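# Pass a board through a wall slot onto two bearers

## Task

Guide the long board through the slot in the grey panel wall, never letting any part of it go over the wall or around either end, and set it down flat on top of the two wooden bearers beyond the wall. The bearers alone must support it: it may not touch the table, the wall or any offcut, and it must run more across each bearer than along it. Afterwards both bearers and all offcuts must still be resting on the table top. Nothing may rely on the robot to stay in place, no other loose object may be left in a gripper, and the grippers must open and pull away at the end.

## Robot and tools

Robot: two xArm7 arms with parallel grippers, named left_arm and right_arm. Bases in the scene frame: left_arm at (-0.034, +0.369, 0) m, quat_wxyz (+0.997, 0, 0, +0.079); right_arm at (-0.057, -0.410, 0) m, quat_wxyz (+1.000, 0, 0, -0.007). Scene frame: origin on the table top midway between the arms, +x out over the table, +z up, left_arm on the +y side. The names left and right do not refer to image sides.

Joint order, used in every row and in every per-joint list of a result: waist (joint1), shoulder (joint2), upper arm roll (joint3), elbow (joint4), forearm roll (joint5), wrist pitch (joint6), wrist roll (joint7). Stated ranges in rad: waist -6.283 to 6.283, shoulder -2.059 to 2.094, upper arm roll -6.283 to 6.283, elbow -0.192 to 3.927, forearm roll -6.283 to 6.283, wrist pitch -1.693 to 3.142, wrist roll -6.283 to 6.283. True ends may differ by up to 0.010 rad.

Row format: one flat list of 16 numbers, each in [-1, 1], always covering both arms: left_arm's 7 joint values then its gripper opening, then right_arm's 7 joint values and opening. Joint values are offsets, not poses, scaled so 1.0 = 2.036 rad. Opening is absolute: +1 fully open, -1 closed.

execute_actions(actions): a list of actions; each action is a list of up to 15 rows, one row per 1/30 s step; if shorter, its last row is held to fill 15 steps. Offsets in every row of an action are measured from the joint angles at that action's start (for a call's first action, the angles last reported). An action that would push a joint more than 0.010 rad outward beyond its range is rejected for both arms; a malformed action, or a first action failing that check, rejects the whole call. A joint aimed beyond its real end is stopped there, reported as "joint sent to its limit". An empty list just returns state and images.

move(target, speed, blocking): target is one 16-number row, offsets measured from the "Joint positions" of the latest result showing them. All joints follow paths finishing together (0.5 to 10 s, cut off at 10 s), so grippers trace curves; no obstacle avoidance. speed, 0.01 to 2 rad/s (default 0.5), caps the joint with the longest way to go. Finger values are applied at once. Adds a "move:" line: ending (done, off_target, moving, held, fault), limits=held or limits=none, and each arm's joint furthest from target. blocking=false returns after 0.5 s; check with wait(0), and call wait or stop before sending other motion. Faster moves and targets set beyond a contact hit and press harder.

wait(seconds): 0 to 10, holds last commands; returns early if a running move ends. stop(): brakes a running move (needs stopping room; fingers continue). zoom_image(camera, region): region [x0, y0, x1, y1] in pixels, at most 504 by 504, on cam_high, cam_low, cam_left_wrist or cam_right_wrist (all 672x504). read_manual(section) gives only licence texts. finished_scene(scene) ends the current scene by number, irreversibly; do this only once the board rests by itself.

Results: each arm's gripper position (m) and quat_wxyz plus velocities in the scene frame (printed position drifts at long reach); Joint positions and Joint velocities per arm (rad, rad/s) followed by the finger pad gap (m, 0.084 fully open); Joint targets (what joints are currently driven toward); grip_measured, the measured opening on the command scale. "joint command not followed" means a clearance check altered or blocked some joint targets. MOTOR HOT appears from 65 °C; at 80 °C an OVER-TEMPERATURE FAULT brakes that arm until it cools, so avoid long heavy holds.

Gripper: fingers point along its +z and close along its y. end_effector_position is the pad midpoint when closed, about 2 cm short of the tips; closing pushes the tips about 10 mm further along +z. To hold something, keep commanding an opening well under grip_measured; about 24 N per pad at most for parts up to about 6 cm wide; sending back grip_measured still squeezes lightly, and wider parts can slip.

Motion limits: joint targets move at most 3.14 rad/s (0.16 s to accelerate), each arm's joints slowed together; per step a target stays within 0.623 rad of the measured angle, and targets that would shift the gripper over 70 mm are scaled back. Big offsets may need several actions; resend unfinished motion.

Hazards: contact torque reaching a load limit (waist 46, shoulder 46, upper arm roll 27.6, elbow 27.6, forearm roll 27.6, wrist pitch 18.4, wrist roll 18.4 N m, held weight included) stops the arm, backs the joint off, holds 10 s and drops the rest of the call. Keep the arms from colliding or pressing each other. Don't knock anything off the table, drop or slam objects, or push hard. Loose objects may occasionally get a brief nudge. The robot holds its last command while you think. Less robot time, smooth motion and low effort are preferred.

Each tool is called after ">>>" in YAML: its name, and indented under it one key for each argument.

## Session

>>> execute_actions:
  actions: []

Scene clock: 0.00 s.
left_arm: end_effector_position=(+0.5077, +0.6662, +0.2289) grip_measured=+1.00 end_effector_quat_wxyz=(+0.084, +0.937, +0.314, +0.127) end_effector_velocity=(-0.001, +0.001, +0.000) end_effector_angular_velocity=(+0.000, -0.000, +0.002) | right_arm: end_effector_position=(+0.6768, -0.1878, +0.3686) grip_measured=+1.00 end_effector_quat_wxyz=(-0.139, +0.907, -0.335, +0.214) end_effector_velocity=(-0.000, +0.000, +0.000) end_effector_angular_velocity=(+0.001, +0.000, +0.000)
Joint names: [waist, shoulder, upper arm roll, elbow, forearm roll, wrist pitch, wrist roll]
Joint positions: left_arm=[ 0.396  0.341  0.022  1.489 -0.285  0.959  0.069  0.084] | right_arm=[ 0.359  0.784 -0.1    2.456  0.038  1.159  0.995  0.084]
Joint velocities: left_arm=[ 0.001 -0.001  0.001 -0.    -0.     0.    -0.    -0.   ] | right_arm=[ 0.    -0.     0.    -0.     0.001 -0.    -0.     0.   ]
Joint targets: left_arm=[0.396 0.341 0.022 1.489 -0.285 0.959 0.069] | right_arm=[0.359 0.784 -0.100 2.456 0.038 1.159 0.995]

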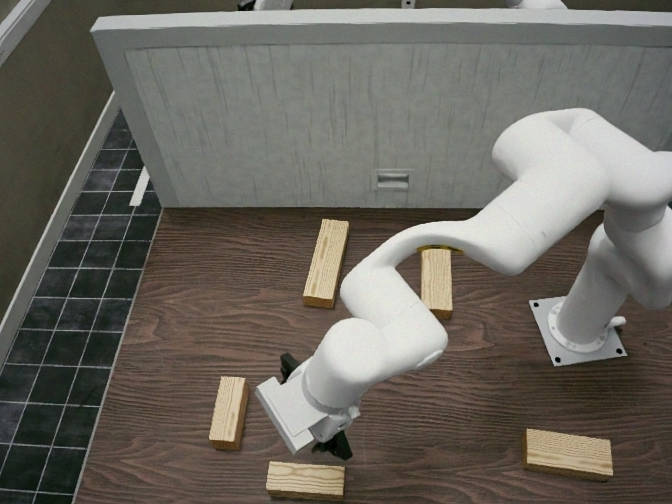

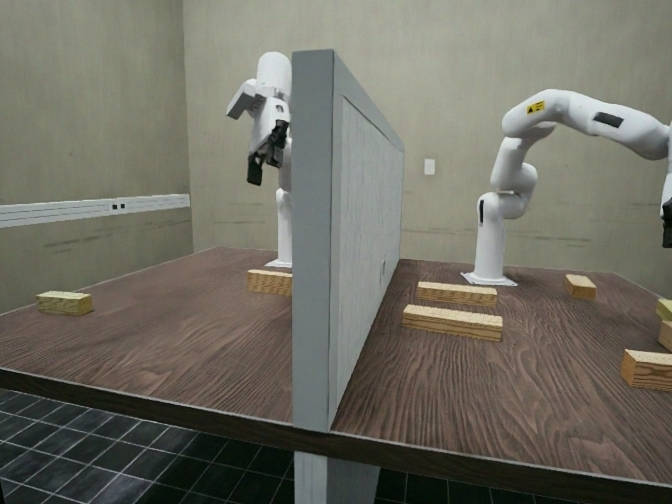

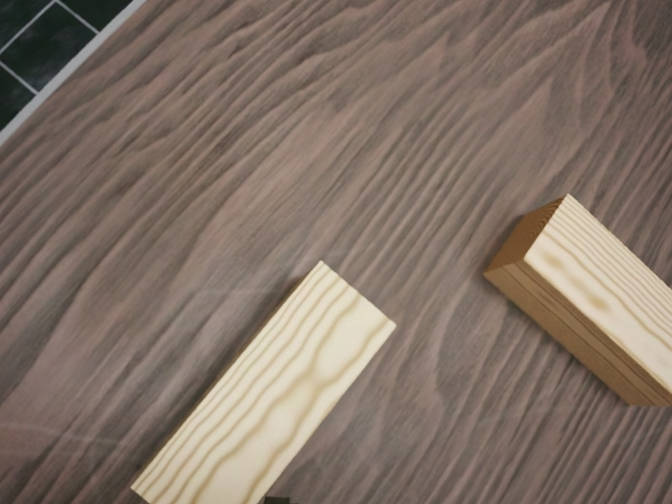

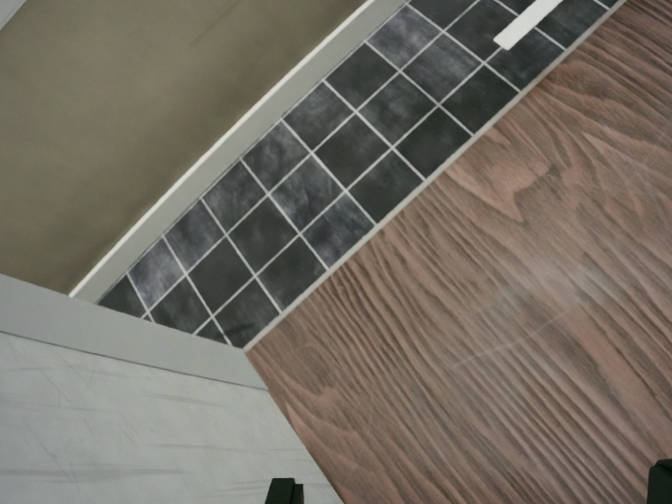

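>>> zoom_image:
  camera: "cam_low"
  region: [200, 230, 420, 350]

>>> zoom_image:
  camera: "cam_high"
  region: [280, 140, 520, 340]

Region (200, 230, 420, 350) of cam_low's 672x504 image, scaled by 2.291, with more detail than that image has; it fills the top 275 rows of this view, and the rest is white.

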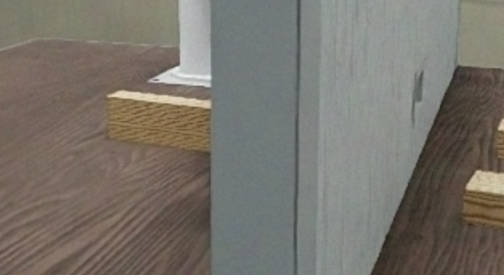

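Region (280, 140, 520, 340) of cam_high's 672x504 image, scaled by 2.100, with more detail than that image has.

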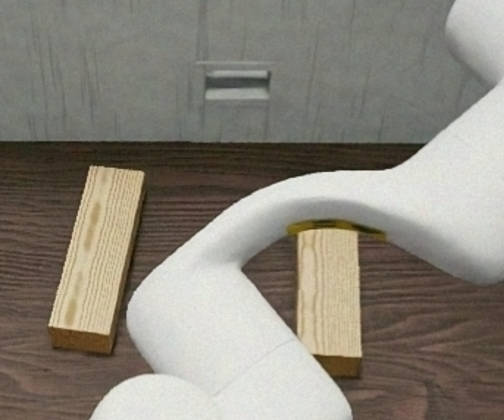

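>>> move:
  target: [-0.1945, 0.0553, -0.0108, -0.2846, -0.5618, 0.3345, -0.2555, 1, -0.0290, -0.4833, 0.0491, -0.4204, -0.0187, 0.3148, -0.3482, 1]
  speed: 1.0

Scene clock: 121.77 s.
left_arm: end_effector_position=(+0.3904, +0.1806, +0.1657) grip_measured=+1.00 end_effector_quat_wxyz=(+0.500, +0.500, +0.500, -0.499) end_effector_velocity=(-0.003, -0.004, -0.000) end_effector_angular_velocity=(-0.007, +0.006, -0.007) | right_arm: end_effector_position=(+0.3132, -0.3010, +0.4661) grip_measured=+1.00 end_effector_quat_wxyz=(+0.000, +1.000, +0.000, -0.000) end_effector_velocity=(-0.002, -0.000, +0.004) end_effector_angular_velocity=(+0.003, -0.009, +0.002)
Joint names: [waist, shoulder, upper arm roll, elbow, forearm roll, wrist pitch, wrist roll]
Joint positions: left_arm=[ 0.     0.453  0.001  0.911 -1.428  1.64  -0.451  0.084] | right_arm=[ 0.3   -0.198 -0.     1.601 -0.     1.799  0.286  0.084]
Joint velocities: left_arm=[-0.003  0.002 -0.005 -0.004 -0.003  0.003 -0.001  0.   ] | right_arm=[ 0.001 -0.008  0.     0.002  0.     0.001 -0.001 -0.   ]
Joint targets: left_arm=[-0.000 0.454 0.000 0.910 -1.429 1.640 -0.451] | right_arm=[0.300 -0.199 0.000 1.601 -0.000 1.799 0.286]
move: done; limits=none; left_arm: farthest joint: the upper arm roll, 0.001 radians from its target (0.022 radians at the start); right_arm: farthest joint: the shoulder, 0.002 radians from its target (0.984 radians at the start)

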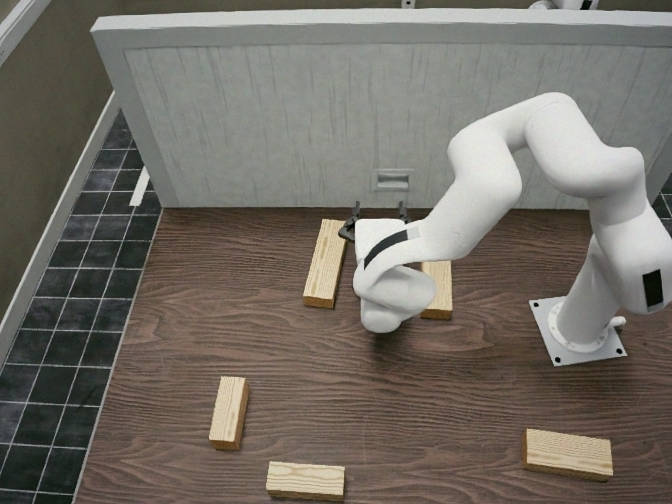

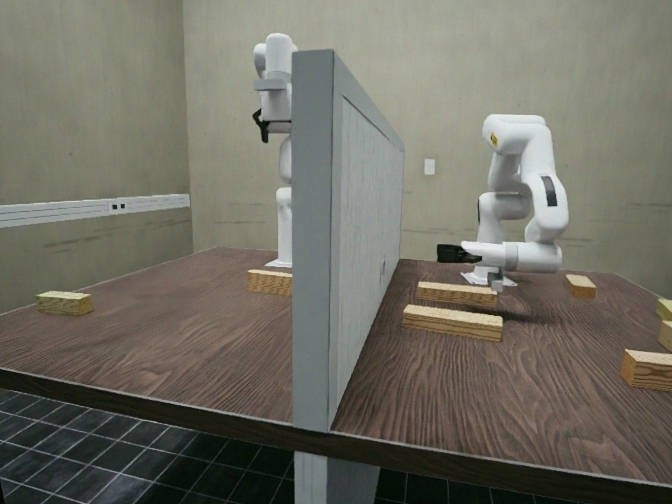

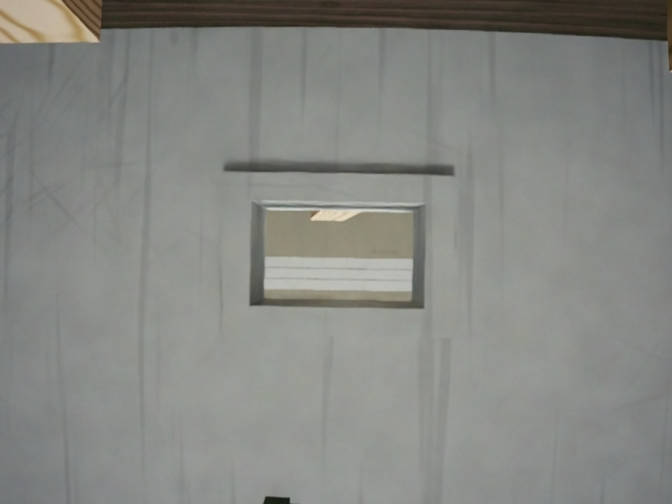

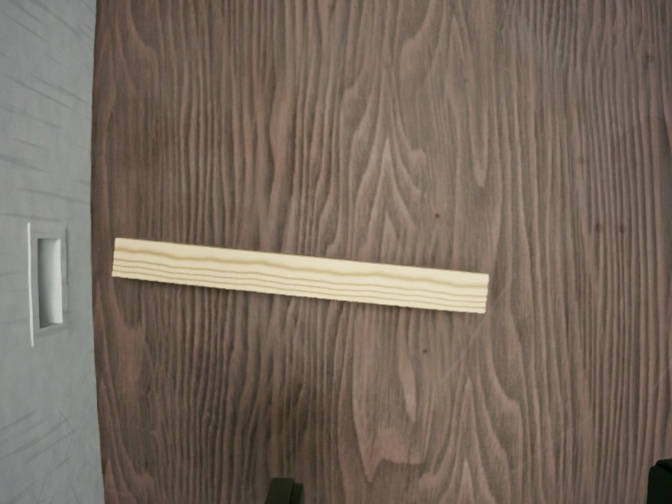

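>>> execute_actions:
  actions: []

Scene clock: 159.90 s.
left_arm: end_effector_position=(+0.3900, +0.1801, +0.1656) grip_measured=+1.00 end_effector_quat_wxyz=(+0.500, +0.500, +0.500, -0.500) end_effector_velocity=(-0.000, -0.001, +0.000) end_effector_angular_velocity=(-0.000, -0.000, -0.002) | right_arm: end_effector_position=(+0.3129, -0.3011, +0.4665) grip_measured=+1.00 end_effector_quat_wxyz=(+0.000, +1.000, +0.000, +0.000) end_effector_velocity=(+0.000, +0.000, -0.000) end_effector_angular_velocity=(+0.000, -0.000, +0.001)
Joint names: [waist, shoulder, upper arm roll, elbow, forearm roll, wrist pitch, wrist roll]
Joint positions: left_arm=[-0.     0.454  0.     0.91  -1.429  1.64  -0.451  0.084] | right_arm=[ 0.3   -0.199  0.     1.601 -0.     1.799  0.286  0.084]
Joint velocities: left_arm=[ 0.001 -0.001 -0.002 -0.001  0.001 -0.    -0.     0.   ] | right_arm=[ 0.001  0.     0.     0.     0.    -0.    -0.    -0.   ]
Joint targets: left_arm=[-0.000 0.454 0.000 0.910 -1.429 1.640 -0.451] | right_arm=[0.300 -0.199 0.000 1.601 -0.000 1.799 0.286]

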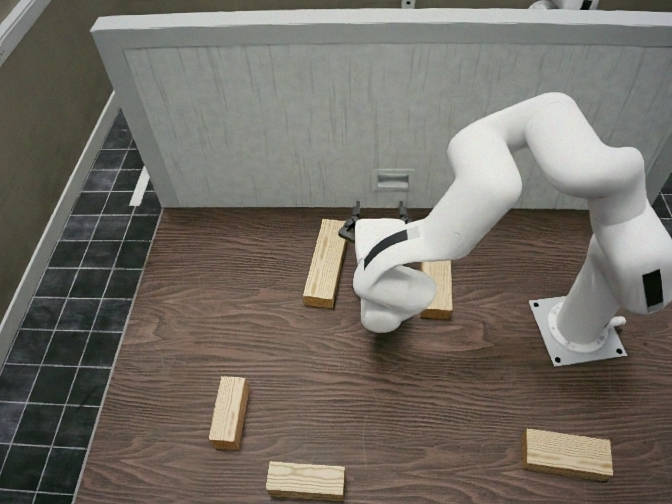

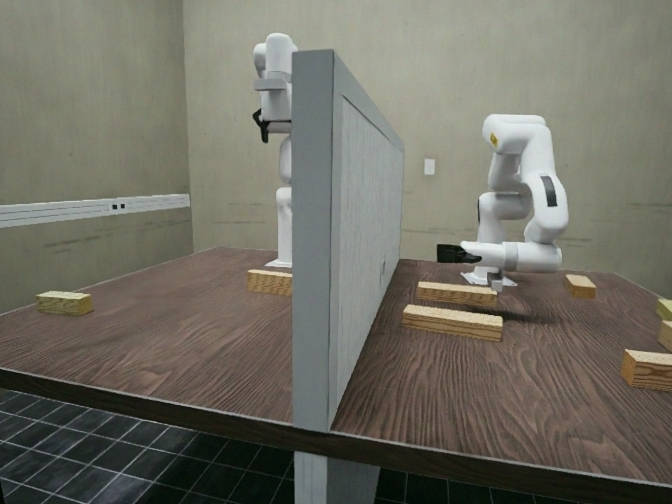

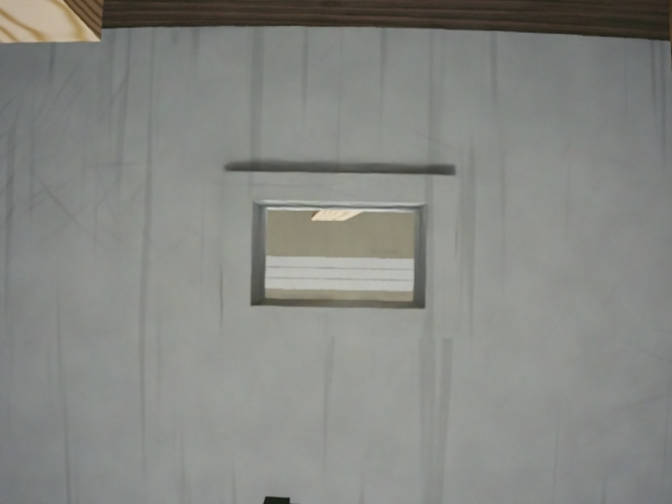

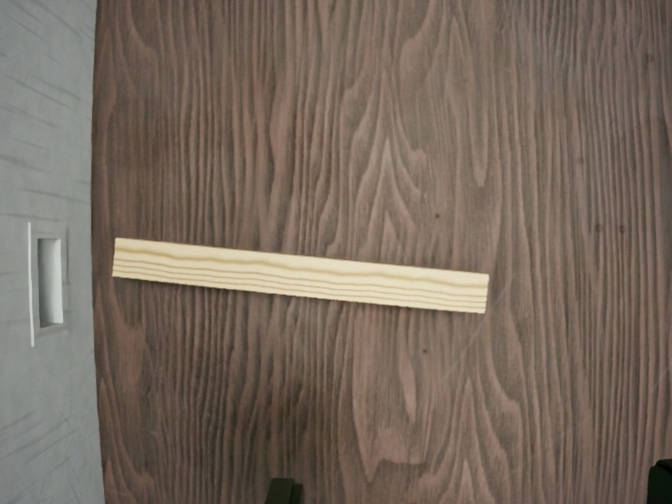

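>>> move:
  target: [0,0,0,0,0,0,0,1,-0.1003,0.2028,0,-0.1114,-0.9255,-0.9293,-0.7045,1]
  speed: 1.5

Scene clock: 280.97 s.
left_arm: end_effector_position=(+0.3900, +0.1801, +0.1656) grip_measured=+1.00 end_effector_quat_wxyz=(+0.500, +0.500, +0.500, -0.500) end_effector_velocity=(+0.001, +0.002, -0.001) end_effector_angular_velocity=(+0.002, +0.001, +0.004) | right_arm: end_effector_position=(+0.6025, -0.2611, +0.3522) grip_measured=+1.00 end_effector_quat_wxyz=(+0.530, -0.012, +0.843, +0.088) end_effector_velocity=(-0.001, -0.000, -0.005) end_effector_angular_velocity=(-0.004, +0.007, +0.003)
Joint names: [waist, shoulder, upper arm roll, elbow, forearm roll, wrist pitch, wrist roll]
Joint positions: left_arm=[-0.     0.454  0.     0.91  -1.429  1.64  -0.451  0.084] | right_arm=[ 0.096  0.213  0.     1.374 -1.884 -0.092 -1.148  0.084]
Joint velocities: left_arm=[ 0.001  0.     0.003 -0.    -0.    -0.001 -0.     0.   ] | right_arm=[-0.001  0.003 -0.    -0.004 -0.004 -0.002 -0.001  0.   ]
Joint targets: left_arm=[-0.000 0.454 0.000 0.910 -1.429 1.640 -0.451] | right_arm=[0.095 0.213 0.000 1.374 -1.884 -0.092 -1.148]
move: done; limits=none; left_arm: farthest joint: the waist, 0.000 radians from its target (0.000 radians at the start); right_arm: farthest joint: the shoulder, 0.001 radians from its target (0.413 radians at the start)

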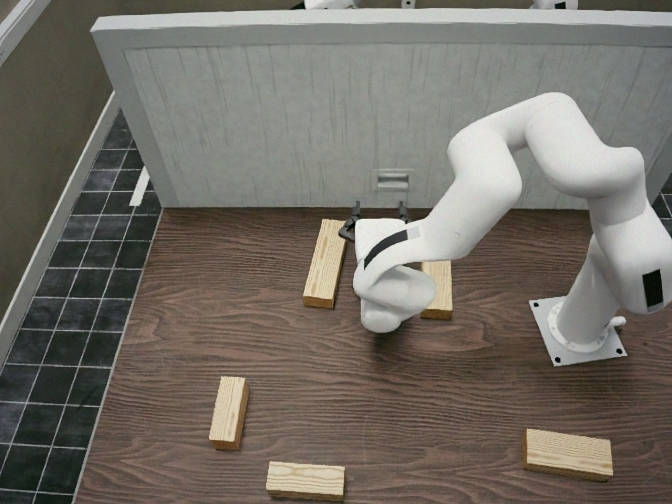

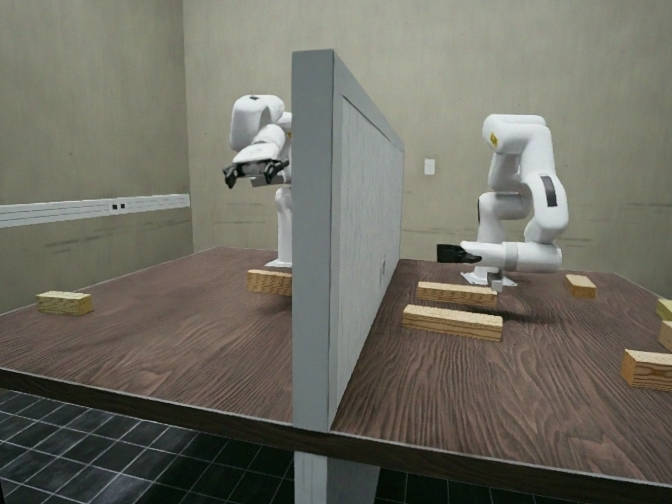

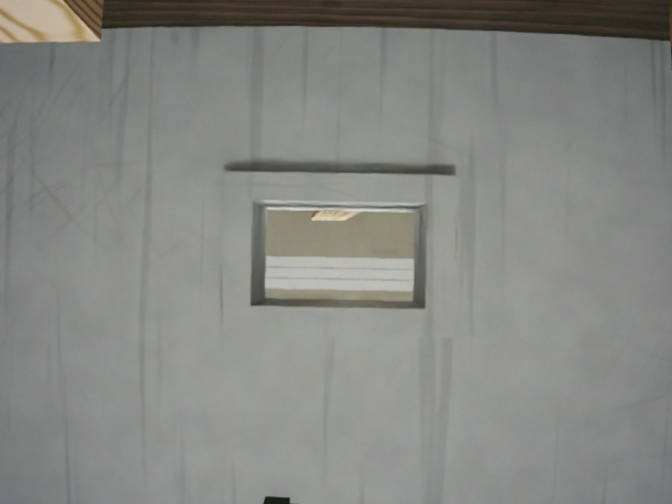

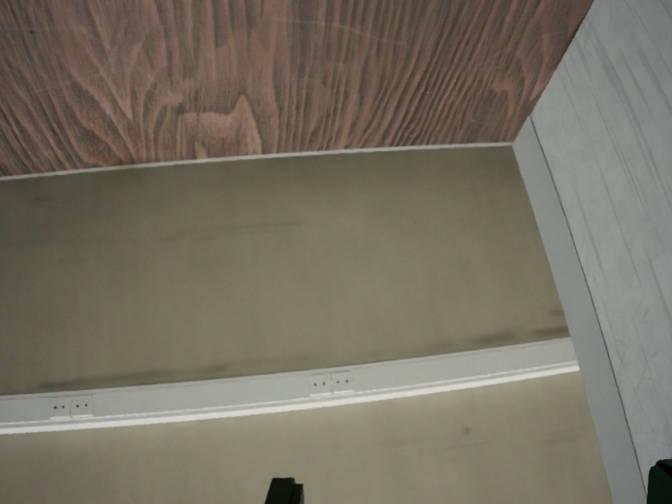

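>>> move:
  target: [0,0,0,0,0,0,0,1,-0.0431,0.0874,0,-0.0476,-0.3970,-0.3988,-0.3023,1]
  speed: 1.2

Scene clock: 286.00 s.
left_arm: end_effector_position=(+0.3900, +0.1801, +0.1656) grip_measured=+1.00 end_effector_quat_wxyz=(+0.500, +0.500, +0.500, -0.500) end_effector_velocity=(+0.000, +0.000, +0.000) end_effector_angular_velocity=(-0.001, -0.000, -0.000) | right_arm: end_effector_position=(+0.3535, -0.3055, +0.1305) grip_measured=+1.00 end_effector_quat_wxyz=(-0.130, +0.662, -0.729, -0.117) end_effector_velocity=(-0.002, -0.002, -0.003) end_effector_angular_velocity=(-0.004, +0.008, +0.001)
Joint names: [waist, shoulder, upper arm roll, elbow, forearm roll, wrist pitch, wrist roll]
Joint positions: left_arm=[-0.     0.454  0.     0.91  -1.429  1.64  -0.451  0.084] | right_arm=[ 0.008  0.39   0.     1.278 -2.692 -0.904 -1.763  0.084]
Joint velocities: left_arm=[ 0.002 -0.    -0.002  0.     0.     0.    -0.    -0.   ] | right_arm=[-0.002  0.004 -0.002 -0.003 -0.004 -0.001 -0.001 -0.   ]
Joint targets: left_arm=[-0.000 0.454 0.000 0.910 -1.429 1.640 -0.451] | right_arm=[0.008 0.391 0.000 1.277 -2.692 -0.904 -1.763]
move: done; limits=none; left_arm: farthest joint: the waist, 0.000 radians from its target (0.000 radians at the start); right_arm: farthest joint: the elbow, 0.001 radians from its target (0.097 radians at the start)

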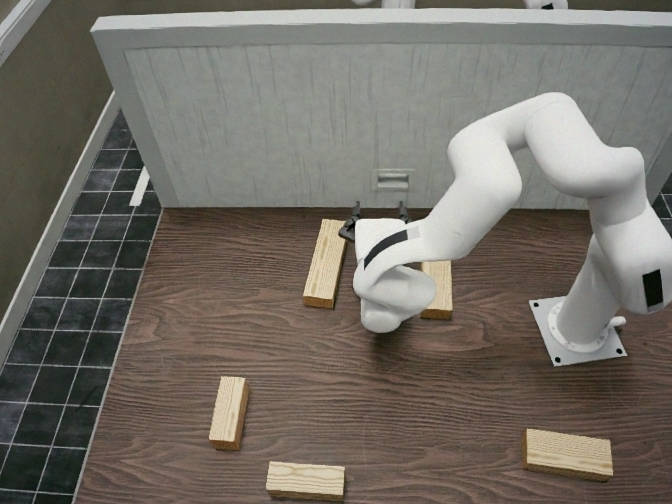

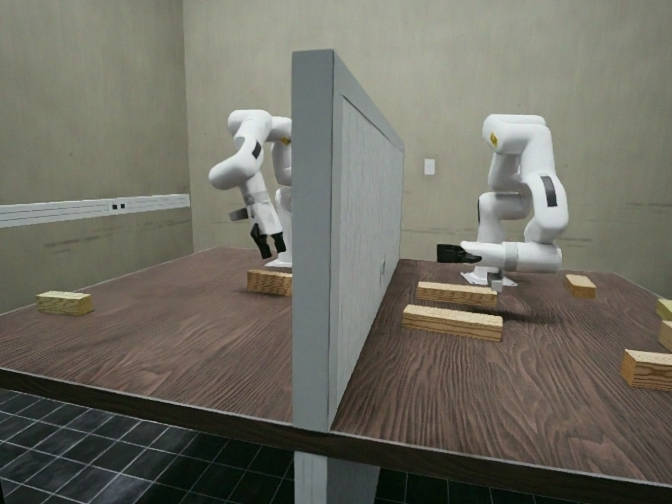

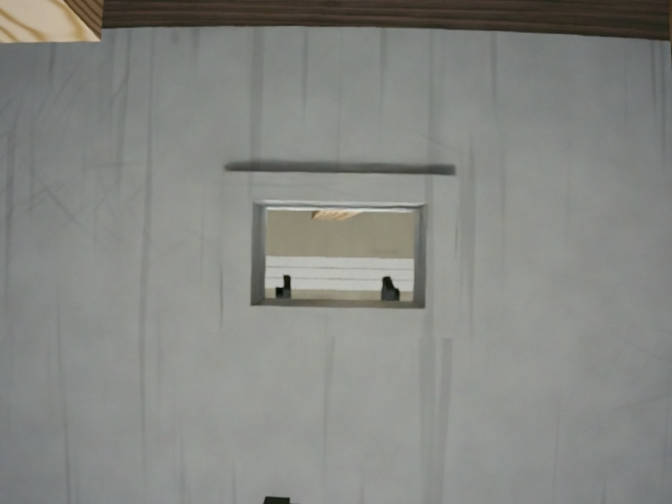

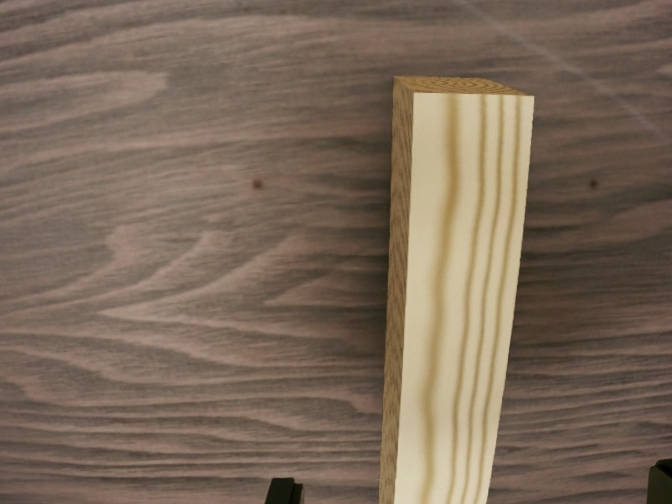

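>>> move:
  target: [0,0,0,0,0,0,0,1,-0.0113,0.0741,0,-0.0379,0.0495,0.0940,-0.0831,0.4]
  speed: 0.3

Scene clock: 337.40 s.
left_arm: end_effector_position=(+0.3900, +0.1801, +0.1656) grip_measured=+1.00 end_effector_quat_wxyz=(+0.500, +0.500, +0.500, -0.500) end_effector_velocity=(+0.000, -0.000, +0.000) end_effector_angular_velocity=(-0.002, +0.001, +0.001) | right_arm: end_effector_position=(+0.3503, -0.3051, +0.0412) grip_measured=+0.39 end_effector_quat_wxyz=(-0.129, +0.662, -0.729, -0.117) end_effector_velocity=(-0.003, -0.000, -0.002) end_effector_angular_velocity=(+0.000, +0.008, -0.000)
Joint names: [waist, shoulder, upper arm roll, elbow, forearm roll, wrist pitch, wrist roll]
Joint positions: left_arm=[-0.     0.454  0.     0.91  -1.429  1.64  -0.451  0.084] | right_arm=[-0.015  0.541  0.     1.201 -2.591 -0.712 -1.932  0.061]
Joint velocities: left_arm=[ 0.002  0.001 -0.002 -0.    -0.002  0.     0.    -0.   ] | right_arm=[-0.001  0.004 -0.001 -0.004  0.    -0.    -0.001  0.   ]
Joint targets: left_arm=[-0.000 0.454 0.000 0.910 -1.429 1.640 -0.451] | right_arm=[-0.015 0.541 0.000 1.201 -2.591 -0.712 -1.932]
move: done; limits=none; left_arm: farthest joint: the waist, 0.000 radians from its target (0.000 radians at the start); right_arm: farthest joint: the waist, 0.000 radians from its target (0.023 radians at the start)

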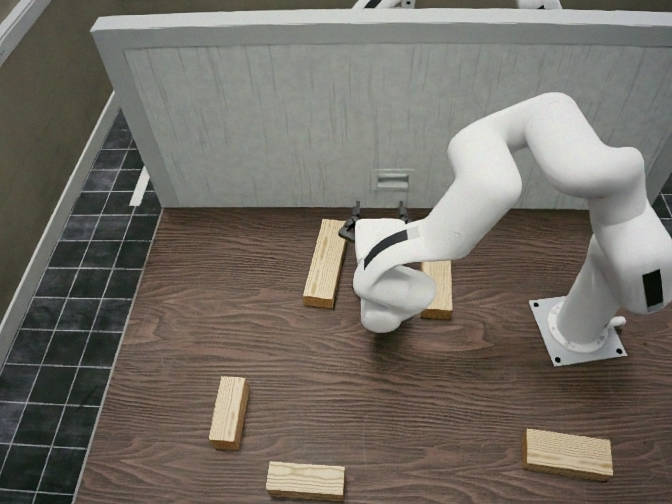

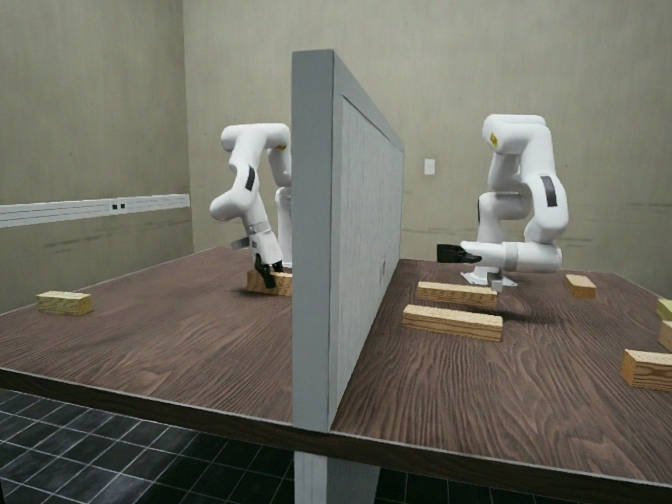

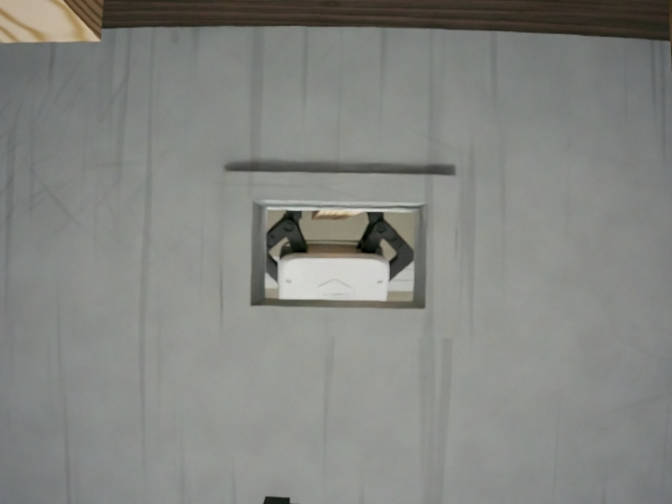

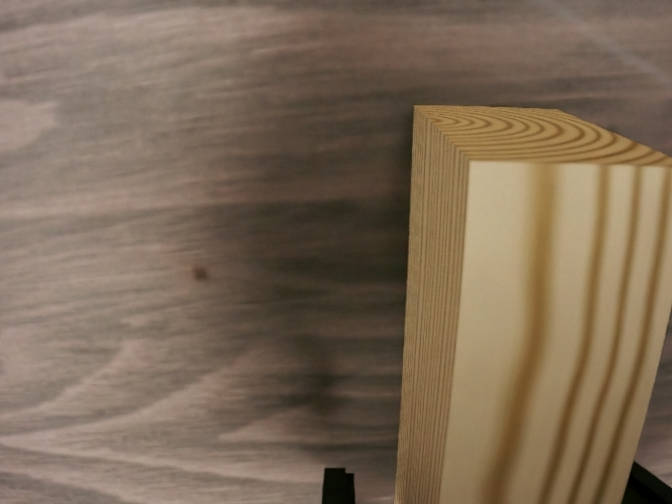

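>>> execute_actions:
  actions:
    - [[0,0,0,0,0,0,0,1,0,0,0,0,0,0,0,0.33],[0,0,0,0,0,0,0,1,0,0,0,0,0,0,0,0.26],[0,0,0,0,0,0,0,1,0,0,0,0,0,0,0,0.19],[0,0,0,0,0,0,0,1,0,0,0,0,0,0,0,0.12],[0,0,0,0,0,0,0,1,0,0,0,0,0,0,0,0.06],[0,0,0,0,0,0,0,1,0,0,0,0,0,0,0,0.0],[0,0,0,0,0,0,0,1,0,0,0,0,0,0,0,-0.05],[0,0,0,0,0,0,0,1,0,0,0,0,0,0,0,-0.09],[0,0,0,0,0,0,0,1,0,0,0,0,0,0,0,-0.13],[0,0,0,0,0,0,0,1,0,0,0,0,0,0,0,-0.17],[0,0,0,0,0,0,0,1,0,0,0,0,0,0,0,-0.21],[0,0,0,0,0,0,0,1,0,0,0,0,0,0,0,-0.25],[0,0,0,0,0,0,0,1,0,0,0,0,0,0,0,-0.29],[0,0,0,0,0,0,0,1,0,0,0,0,0,0,0,-0.33],[0,0,0,0,0,0,0,1,0,0,0,0,0,0,0,-0.37]]
    - [[0,0,0,0,0,0,0,1,0,0,0,0,0,0,0,-0.42],[0,0,0,0,0,0,0,1,0,0,0,0,0,0,0,-0.48],[0,0,0,0,0,0,0,1,0,0,0,0,0,0,0,-0.55],[0,0,0,0,0,0,0,1,0,0,0,0,0,0,0,-0.62],[0,0,0,0,0,0,0,1,0,0,0,0,0,0,0,-0.70],[0,0,0,0,0,0,0,1,0,0,0,0,0,0,0,-0.78],[0,0,0,0,0,0,0,1,0,0,0,0,0,0,0,-0.86],[0,0,0,0,0,0,0,1,0,0,0,0,0,0,0,-0.93],[0,0,0,0,0,0,0,1,0,0,0,0,0,0,0,-1]]

Scene clock: 349.77 s.
left_arm: end_effector_position=(+0.3900, +0.1801, +0.1656) grip_measured=+1.00 end_effector_quat_wxyz=(+0.500, +0.500, +0.500, -0.500) end_effector_velocity=(-0.000, -0.001, +0.000) end_effector_angular_velocity=(+0.000, -0.001, -0.001) | right_arm: end_effector_position=(+0.3507, -0.3052, +0.0414) grip_measured=-0.25 end_effector_quat_wxyz=(-0.130, +0.662, -0.729, -0.116) end_effector_velocity=(+0.000, -0.000, -0.000) end_effector_angular_velocity=(-0.000, -0.000, -0.002)
Joint names: [waist, shoulder, upper arm roll, elbow, forearm roll, wrist pitch, wrist roll]
Joint positions: left_arm=[-0.     0.454  0.     0.91  -1.429  1.64  -0.451  0.084] | right_arm=[-0.015  0.54   0.     1.202 -2.591 -0.712 -1.932  0.033]
Joint velocities: left_arm=[-0.001 -0.    -0.001 -0.    -0.    -0.001  0.     0.   ] | right_arm=[-0.001  0.     0.    -0.     0.001  0.001 -0.    -0.   ]
Joint targets: left_arm=[-0.000 0.454 0.000 0.910 -1.429 1.640 -0.451] | right_arm=[-0.015 0.540 0.000 1.202 -2.591 -0.712 -1.932]

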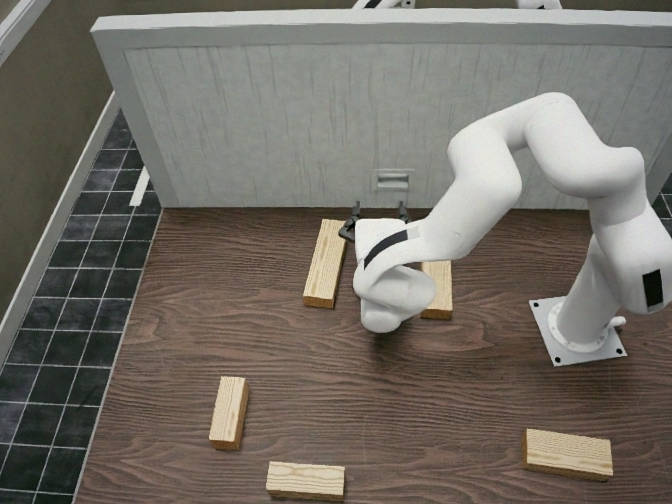

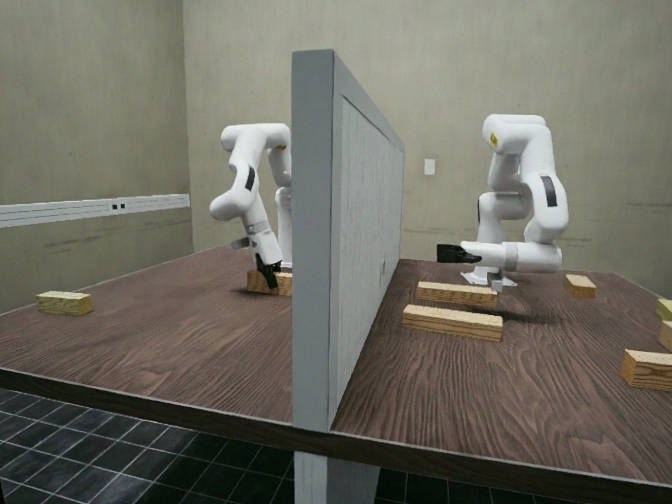

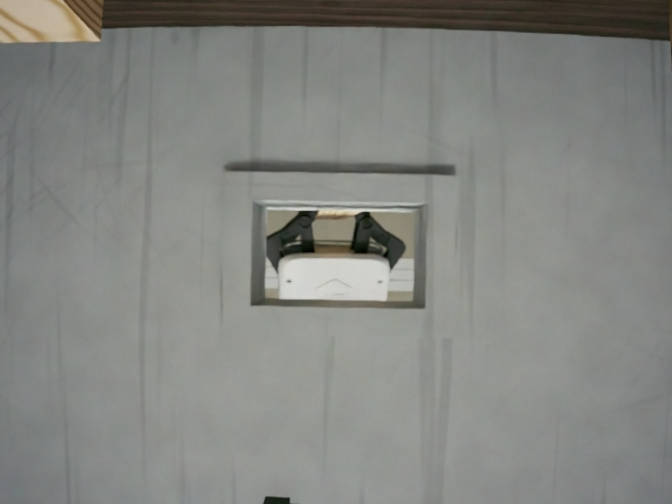

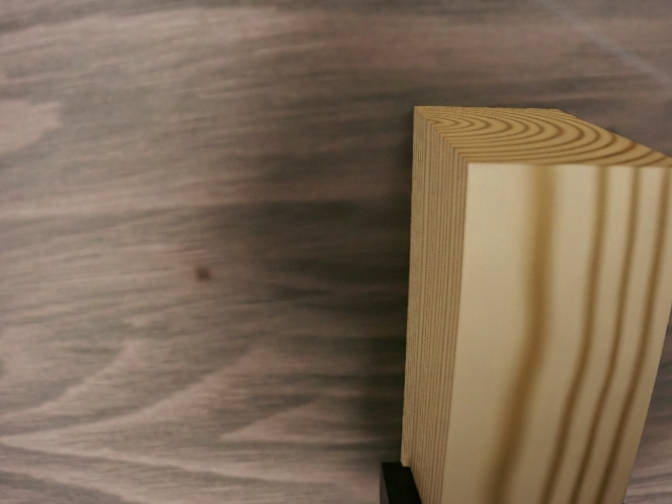

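>>> move:
  target: [0,0,0,0,0,0,0,1,0,-0.1916,0,0.0481,-0.1027,0.2269,0.1532,-1]
  speed: 0.45

Scene clock: 447.63 s.
left_arm: end_effector_position=(+0.3900, +0.1801, +0.1656) grip_measured=+1.00 end_effector_quat_wxyz=(+0.500, +0.500, +0.500, -0.500) end_effector_velocity=(-0.000, +0.000, -0.000) end_effector_angular_velocity=(+0.001, -0.001, -0.001) | right_arm: end_effector_position=(+0.5366, -0.3809, +0.2696) grip_measured=-0.26 end_effector_quat_wxyz=(+0.371, -0.544, +0.714, -0.239) end_effector_velocity=(+0.004, -0.002, +0.009) end_effector_angular_velocity=(+0.000, -0.020, -0.004)
Joint names: [waist, shoulder, upper arm roll, elbow, forearm roll, wrist pitch, wrist roll]
Joint positions: left_arm=[-0.     0.454  0.     0.91  -1.429  1.64  -0.451  0.084] | right_arm=[-0.015  0.151  0.     1.299 -2.8   -0.251 -1.62   0.033]
Joint velocities: left_arm=[ 0.001 -0.001 -0.001  0.     0.002 -0.     0.     0.   ] | right_arm=[-0.001 -0.006 -0.002  0.011  0.001  0.003  0.001  0.   ]
Joint targets: left_arm=[-0.000 0.454 0.000 0.910 -1.429 1.640 -0.451] | right_arm=[-0.015 0.150 0.000 1.300 -2.800 -0.250 -1.620]
move: done; limits=none; left_arm: farthest joint: the waist, 0.000 radians from its target (0.000 radians at the start); right_arm: farthest joint: the shoulder, 0.001 radians from its target (0.390 radians at the start)

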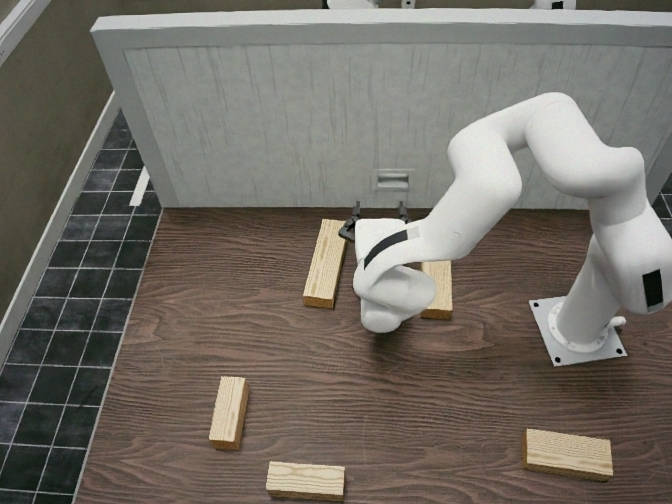

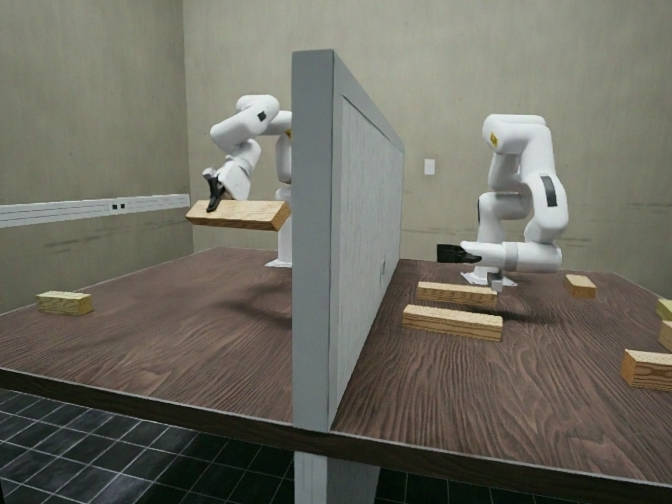

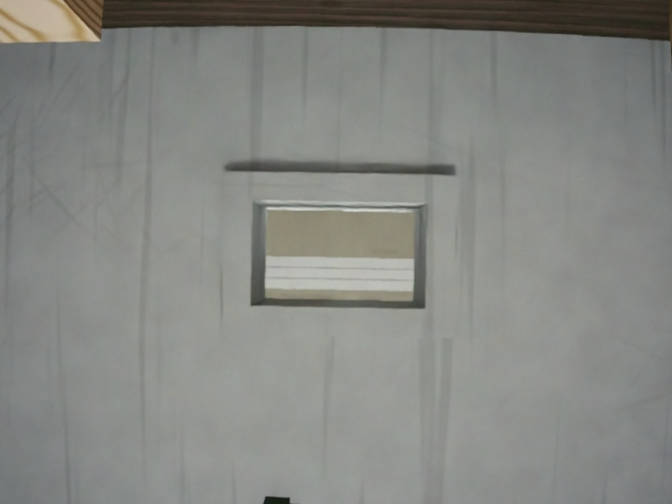

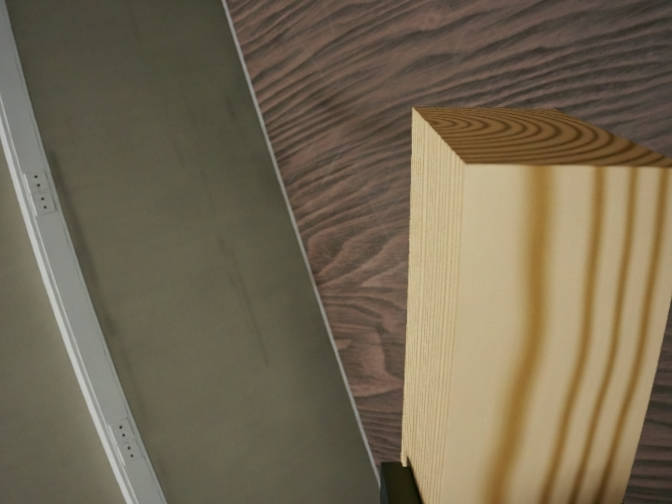

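>>> move:
  target: [0,0,0,0,0,0,0,1,0.0444,0.0965,0,-0.5526,-0.3116,0.9764,-0.0003,-1]
  speed: 1.0

Scene clock: 454.00 s.
left_arm: end_effector_position=(+0.3900, +0.1801, +0.1656) grip_measured=+1.00 end_effector_quat_wxyz=(+0.500, +0.500, +0.500, -0.500) end_effector_velocity=(-0.000, -0.001, -0.000) end_effector_angular_velocity=(-0.001, +0.001, -0.000) | right_arm: end_effector_position=(+0.3442, -0.3097, +0.0980) grip_measured=-0.26 end_effector_quat_wxyz=(+0.579, -0.580, +0.405, -0.405) end_effector_velocity=(-0.003, +0.001, -0.002) end_effector_angular_velocity=(+0.000, +0.006, +0.003)
Joint names: [waist, shoulder, upper arm roll, elbow, forearm roll, wrist pitch, wrist roll]
Joint positions: left_arm=[-0.     0.454  0.     0.91  -1.429  1.64  -0.451  0.084] | right_arm=[ 0.075  0.347  0.     0.175 -3.434  1.737 -1.621  0.033]
Joint velocities: left_arm=[-0.001  0.001 -0.    -0.    -0.001 -0.    -0.     0.   ] | right_arm=[ 0.001  0.001  0.001 -0.005 -0.001  0.     0.    -0.   ]
Joint targets: left_arm=[-0.000 0.454 0.000 0.910 -1.429 1.640 -0.451] | right_arm=[0.075 0.348 0.000 0.174 -3.434 1.737 -1.621]
move: done; limits=none; left_arm: farthest joint: the waist, 0.000 radians from its target (0.000 radians at the start); right_arm: farthest joint: the forearm roll, 0.001 radians from its target (0.635 radians at the start)

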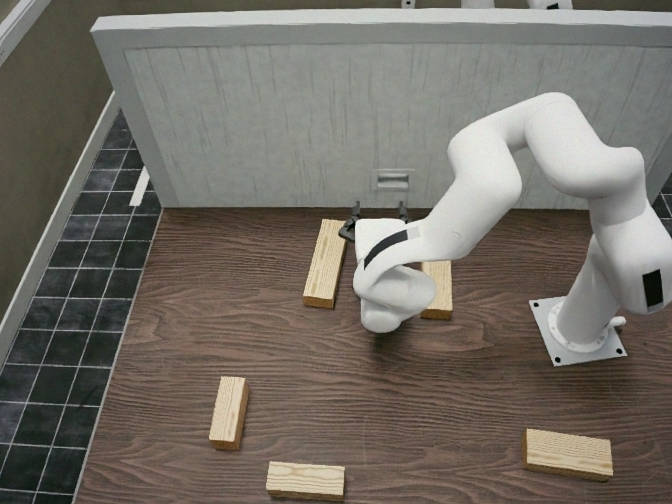

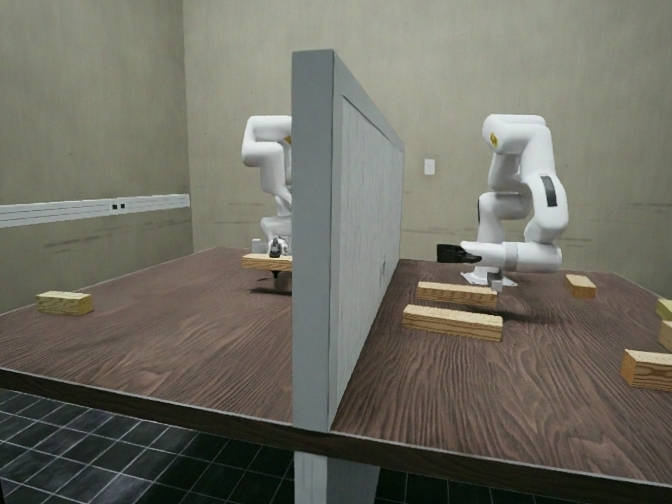

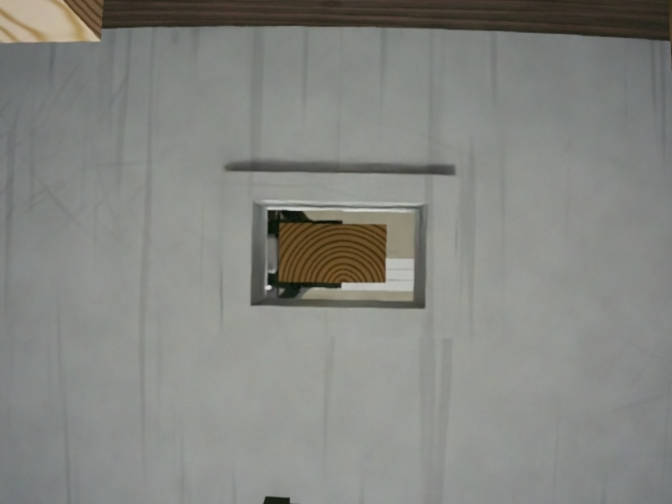

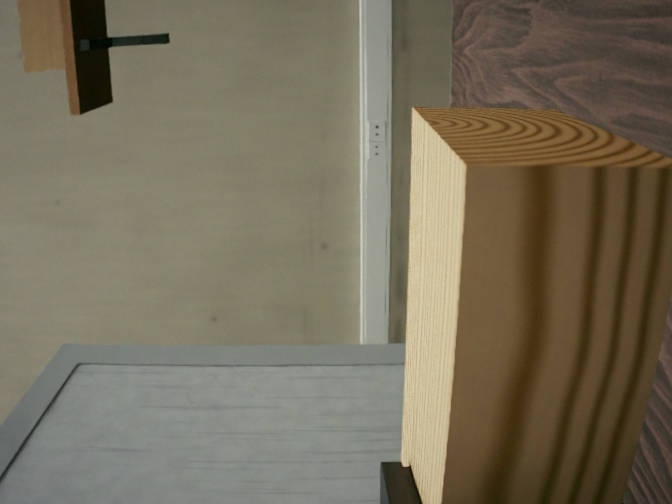

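>>> zoom_image:
  camera: "cam_left_wrist"
  region: [238, 180, 438, 330]

Region (238, 180, 438, 330) of cam_left_wrist's 672x504 image, scaled by 2.520, with more detail than that image has; it fills the top 378 rows of this view, and the rest is white.

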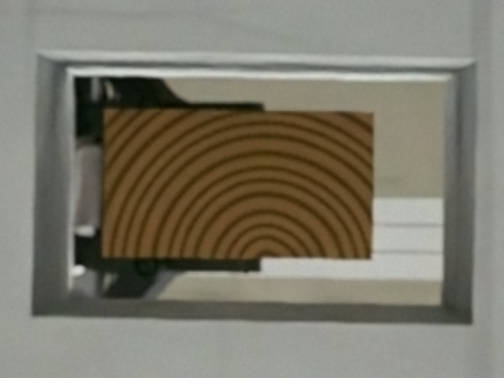

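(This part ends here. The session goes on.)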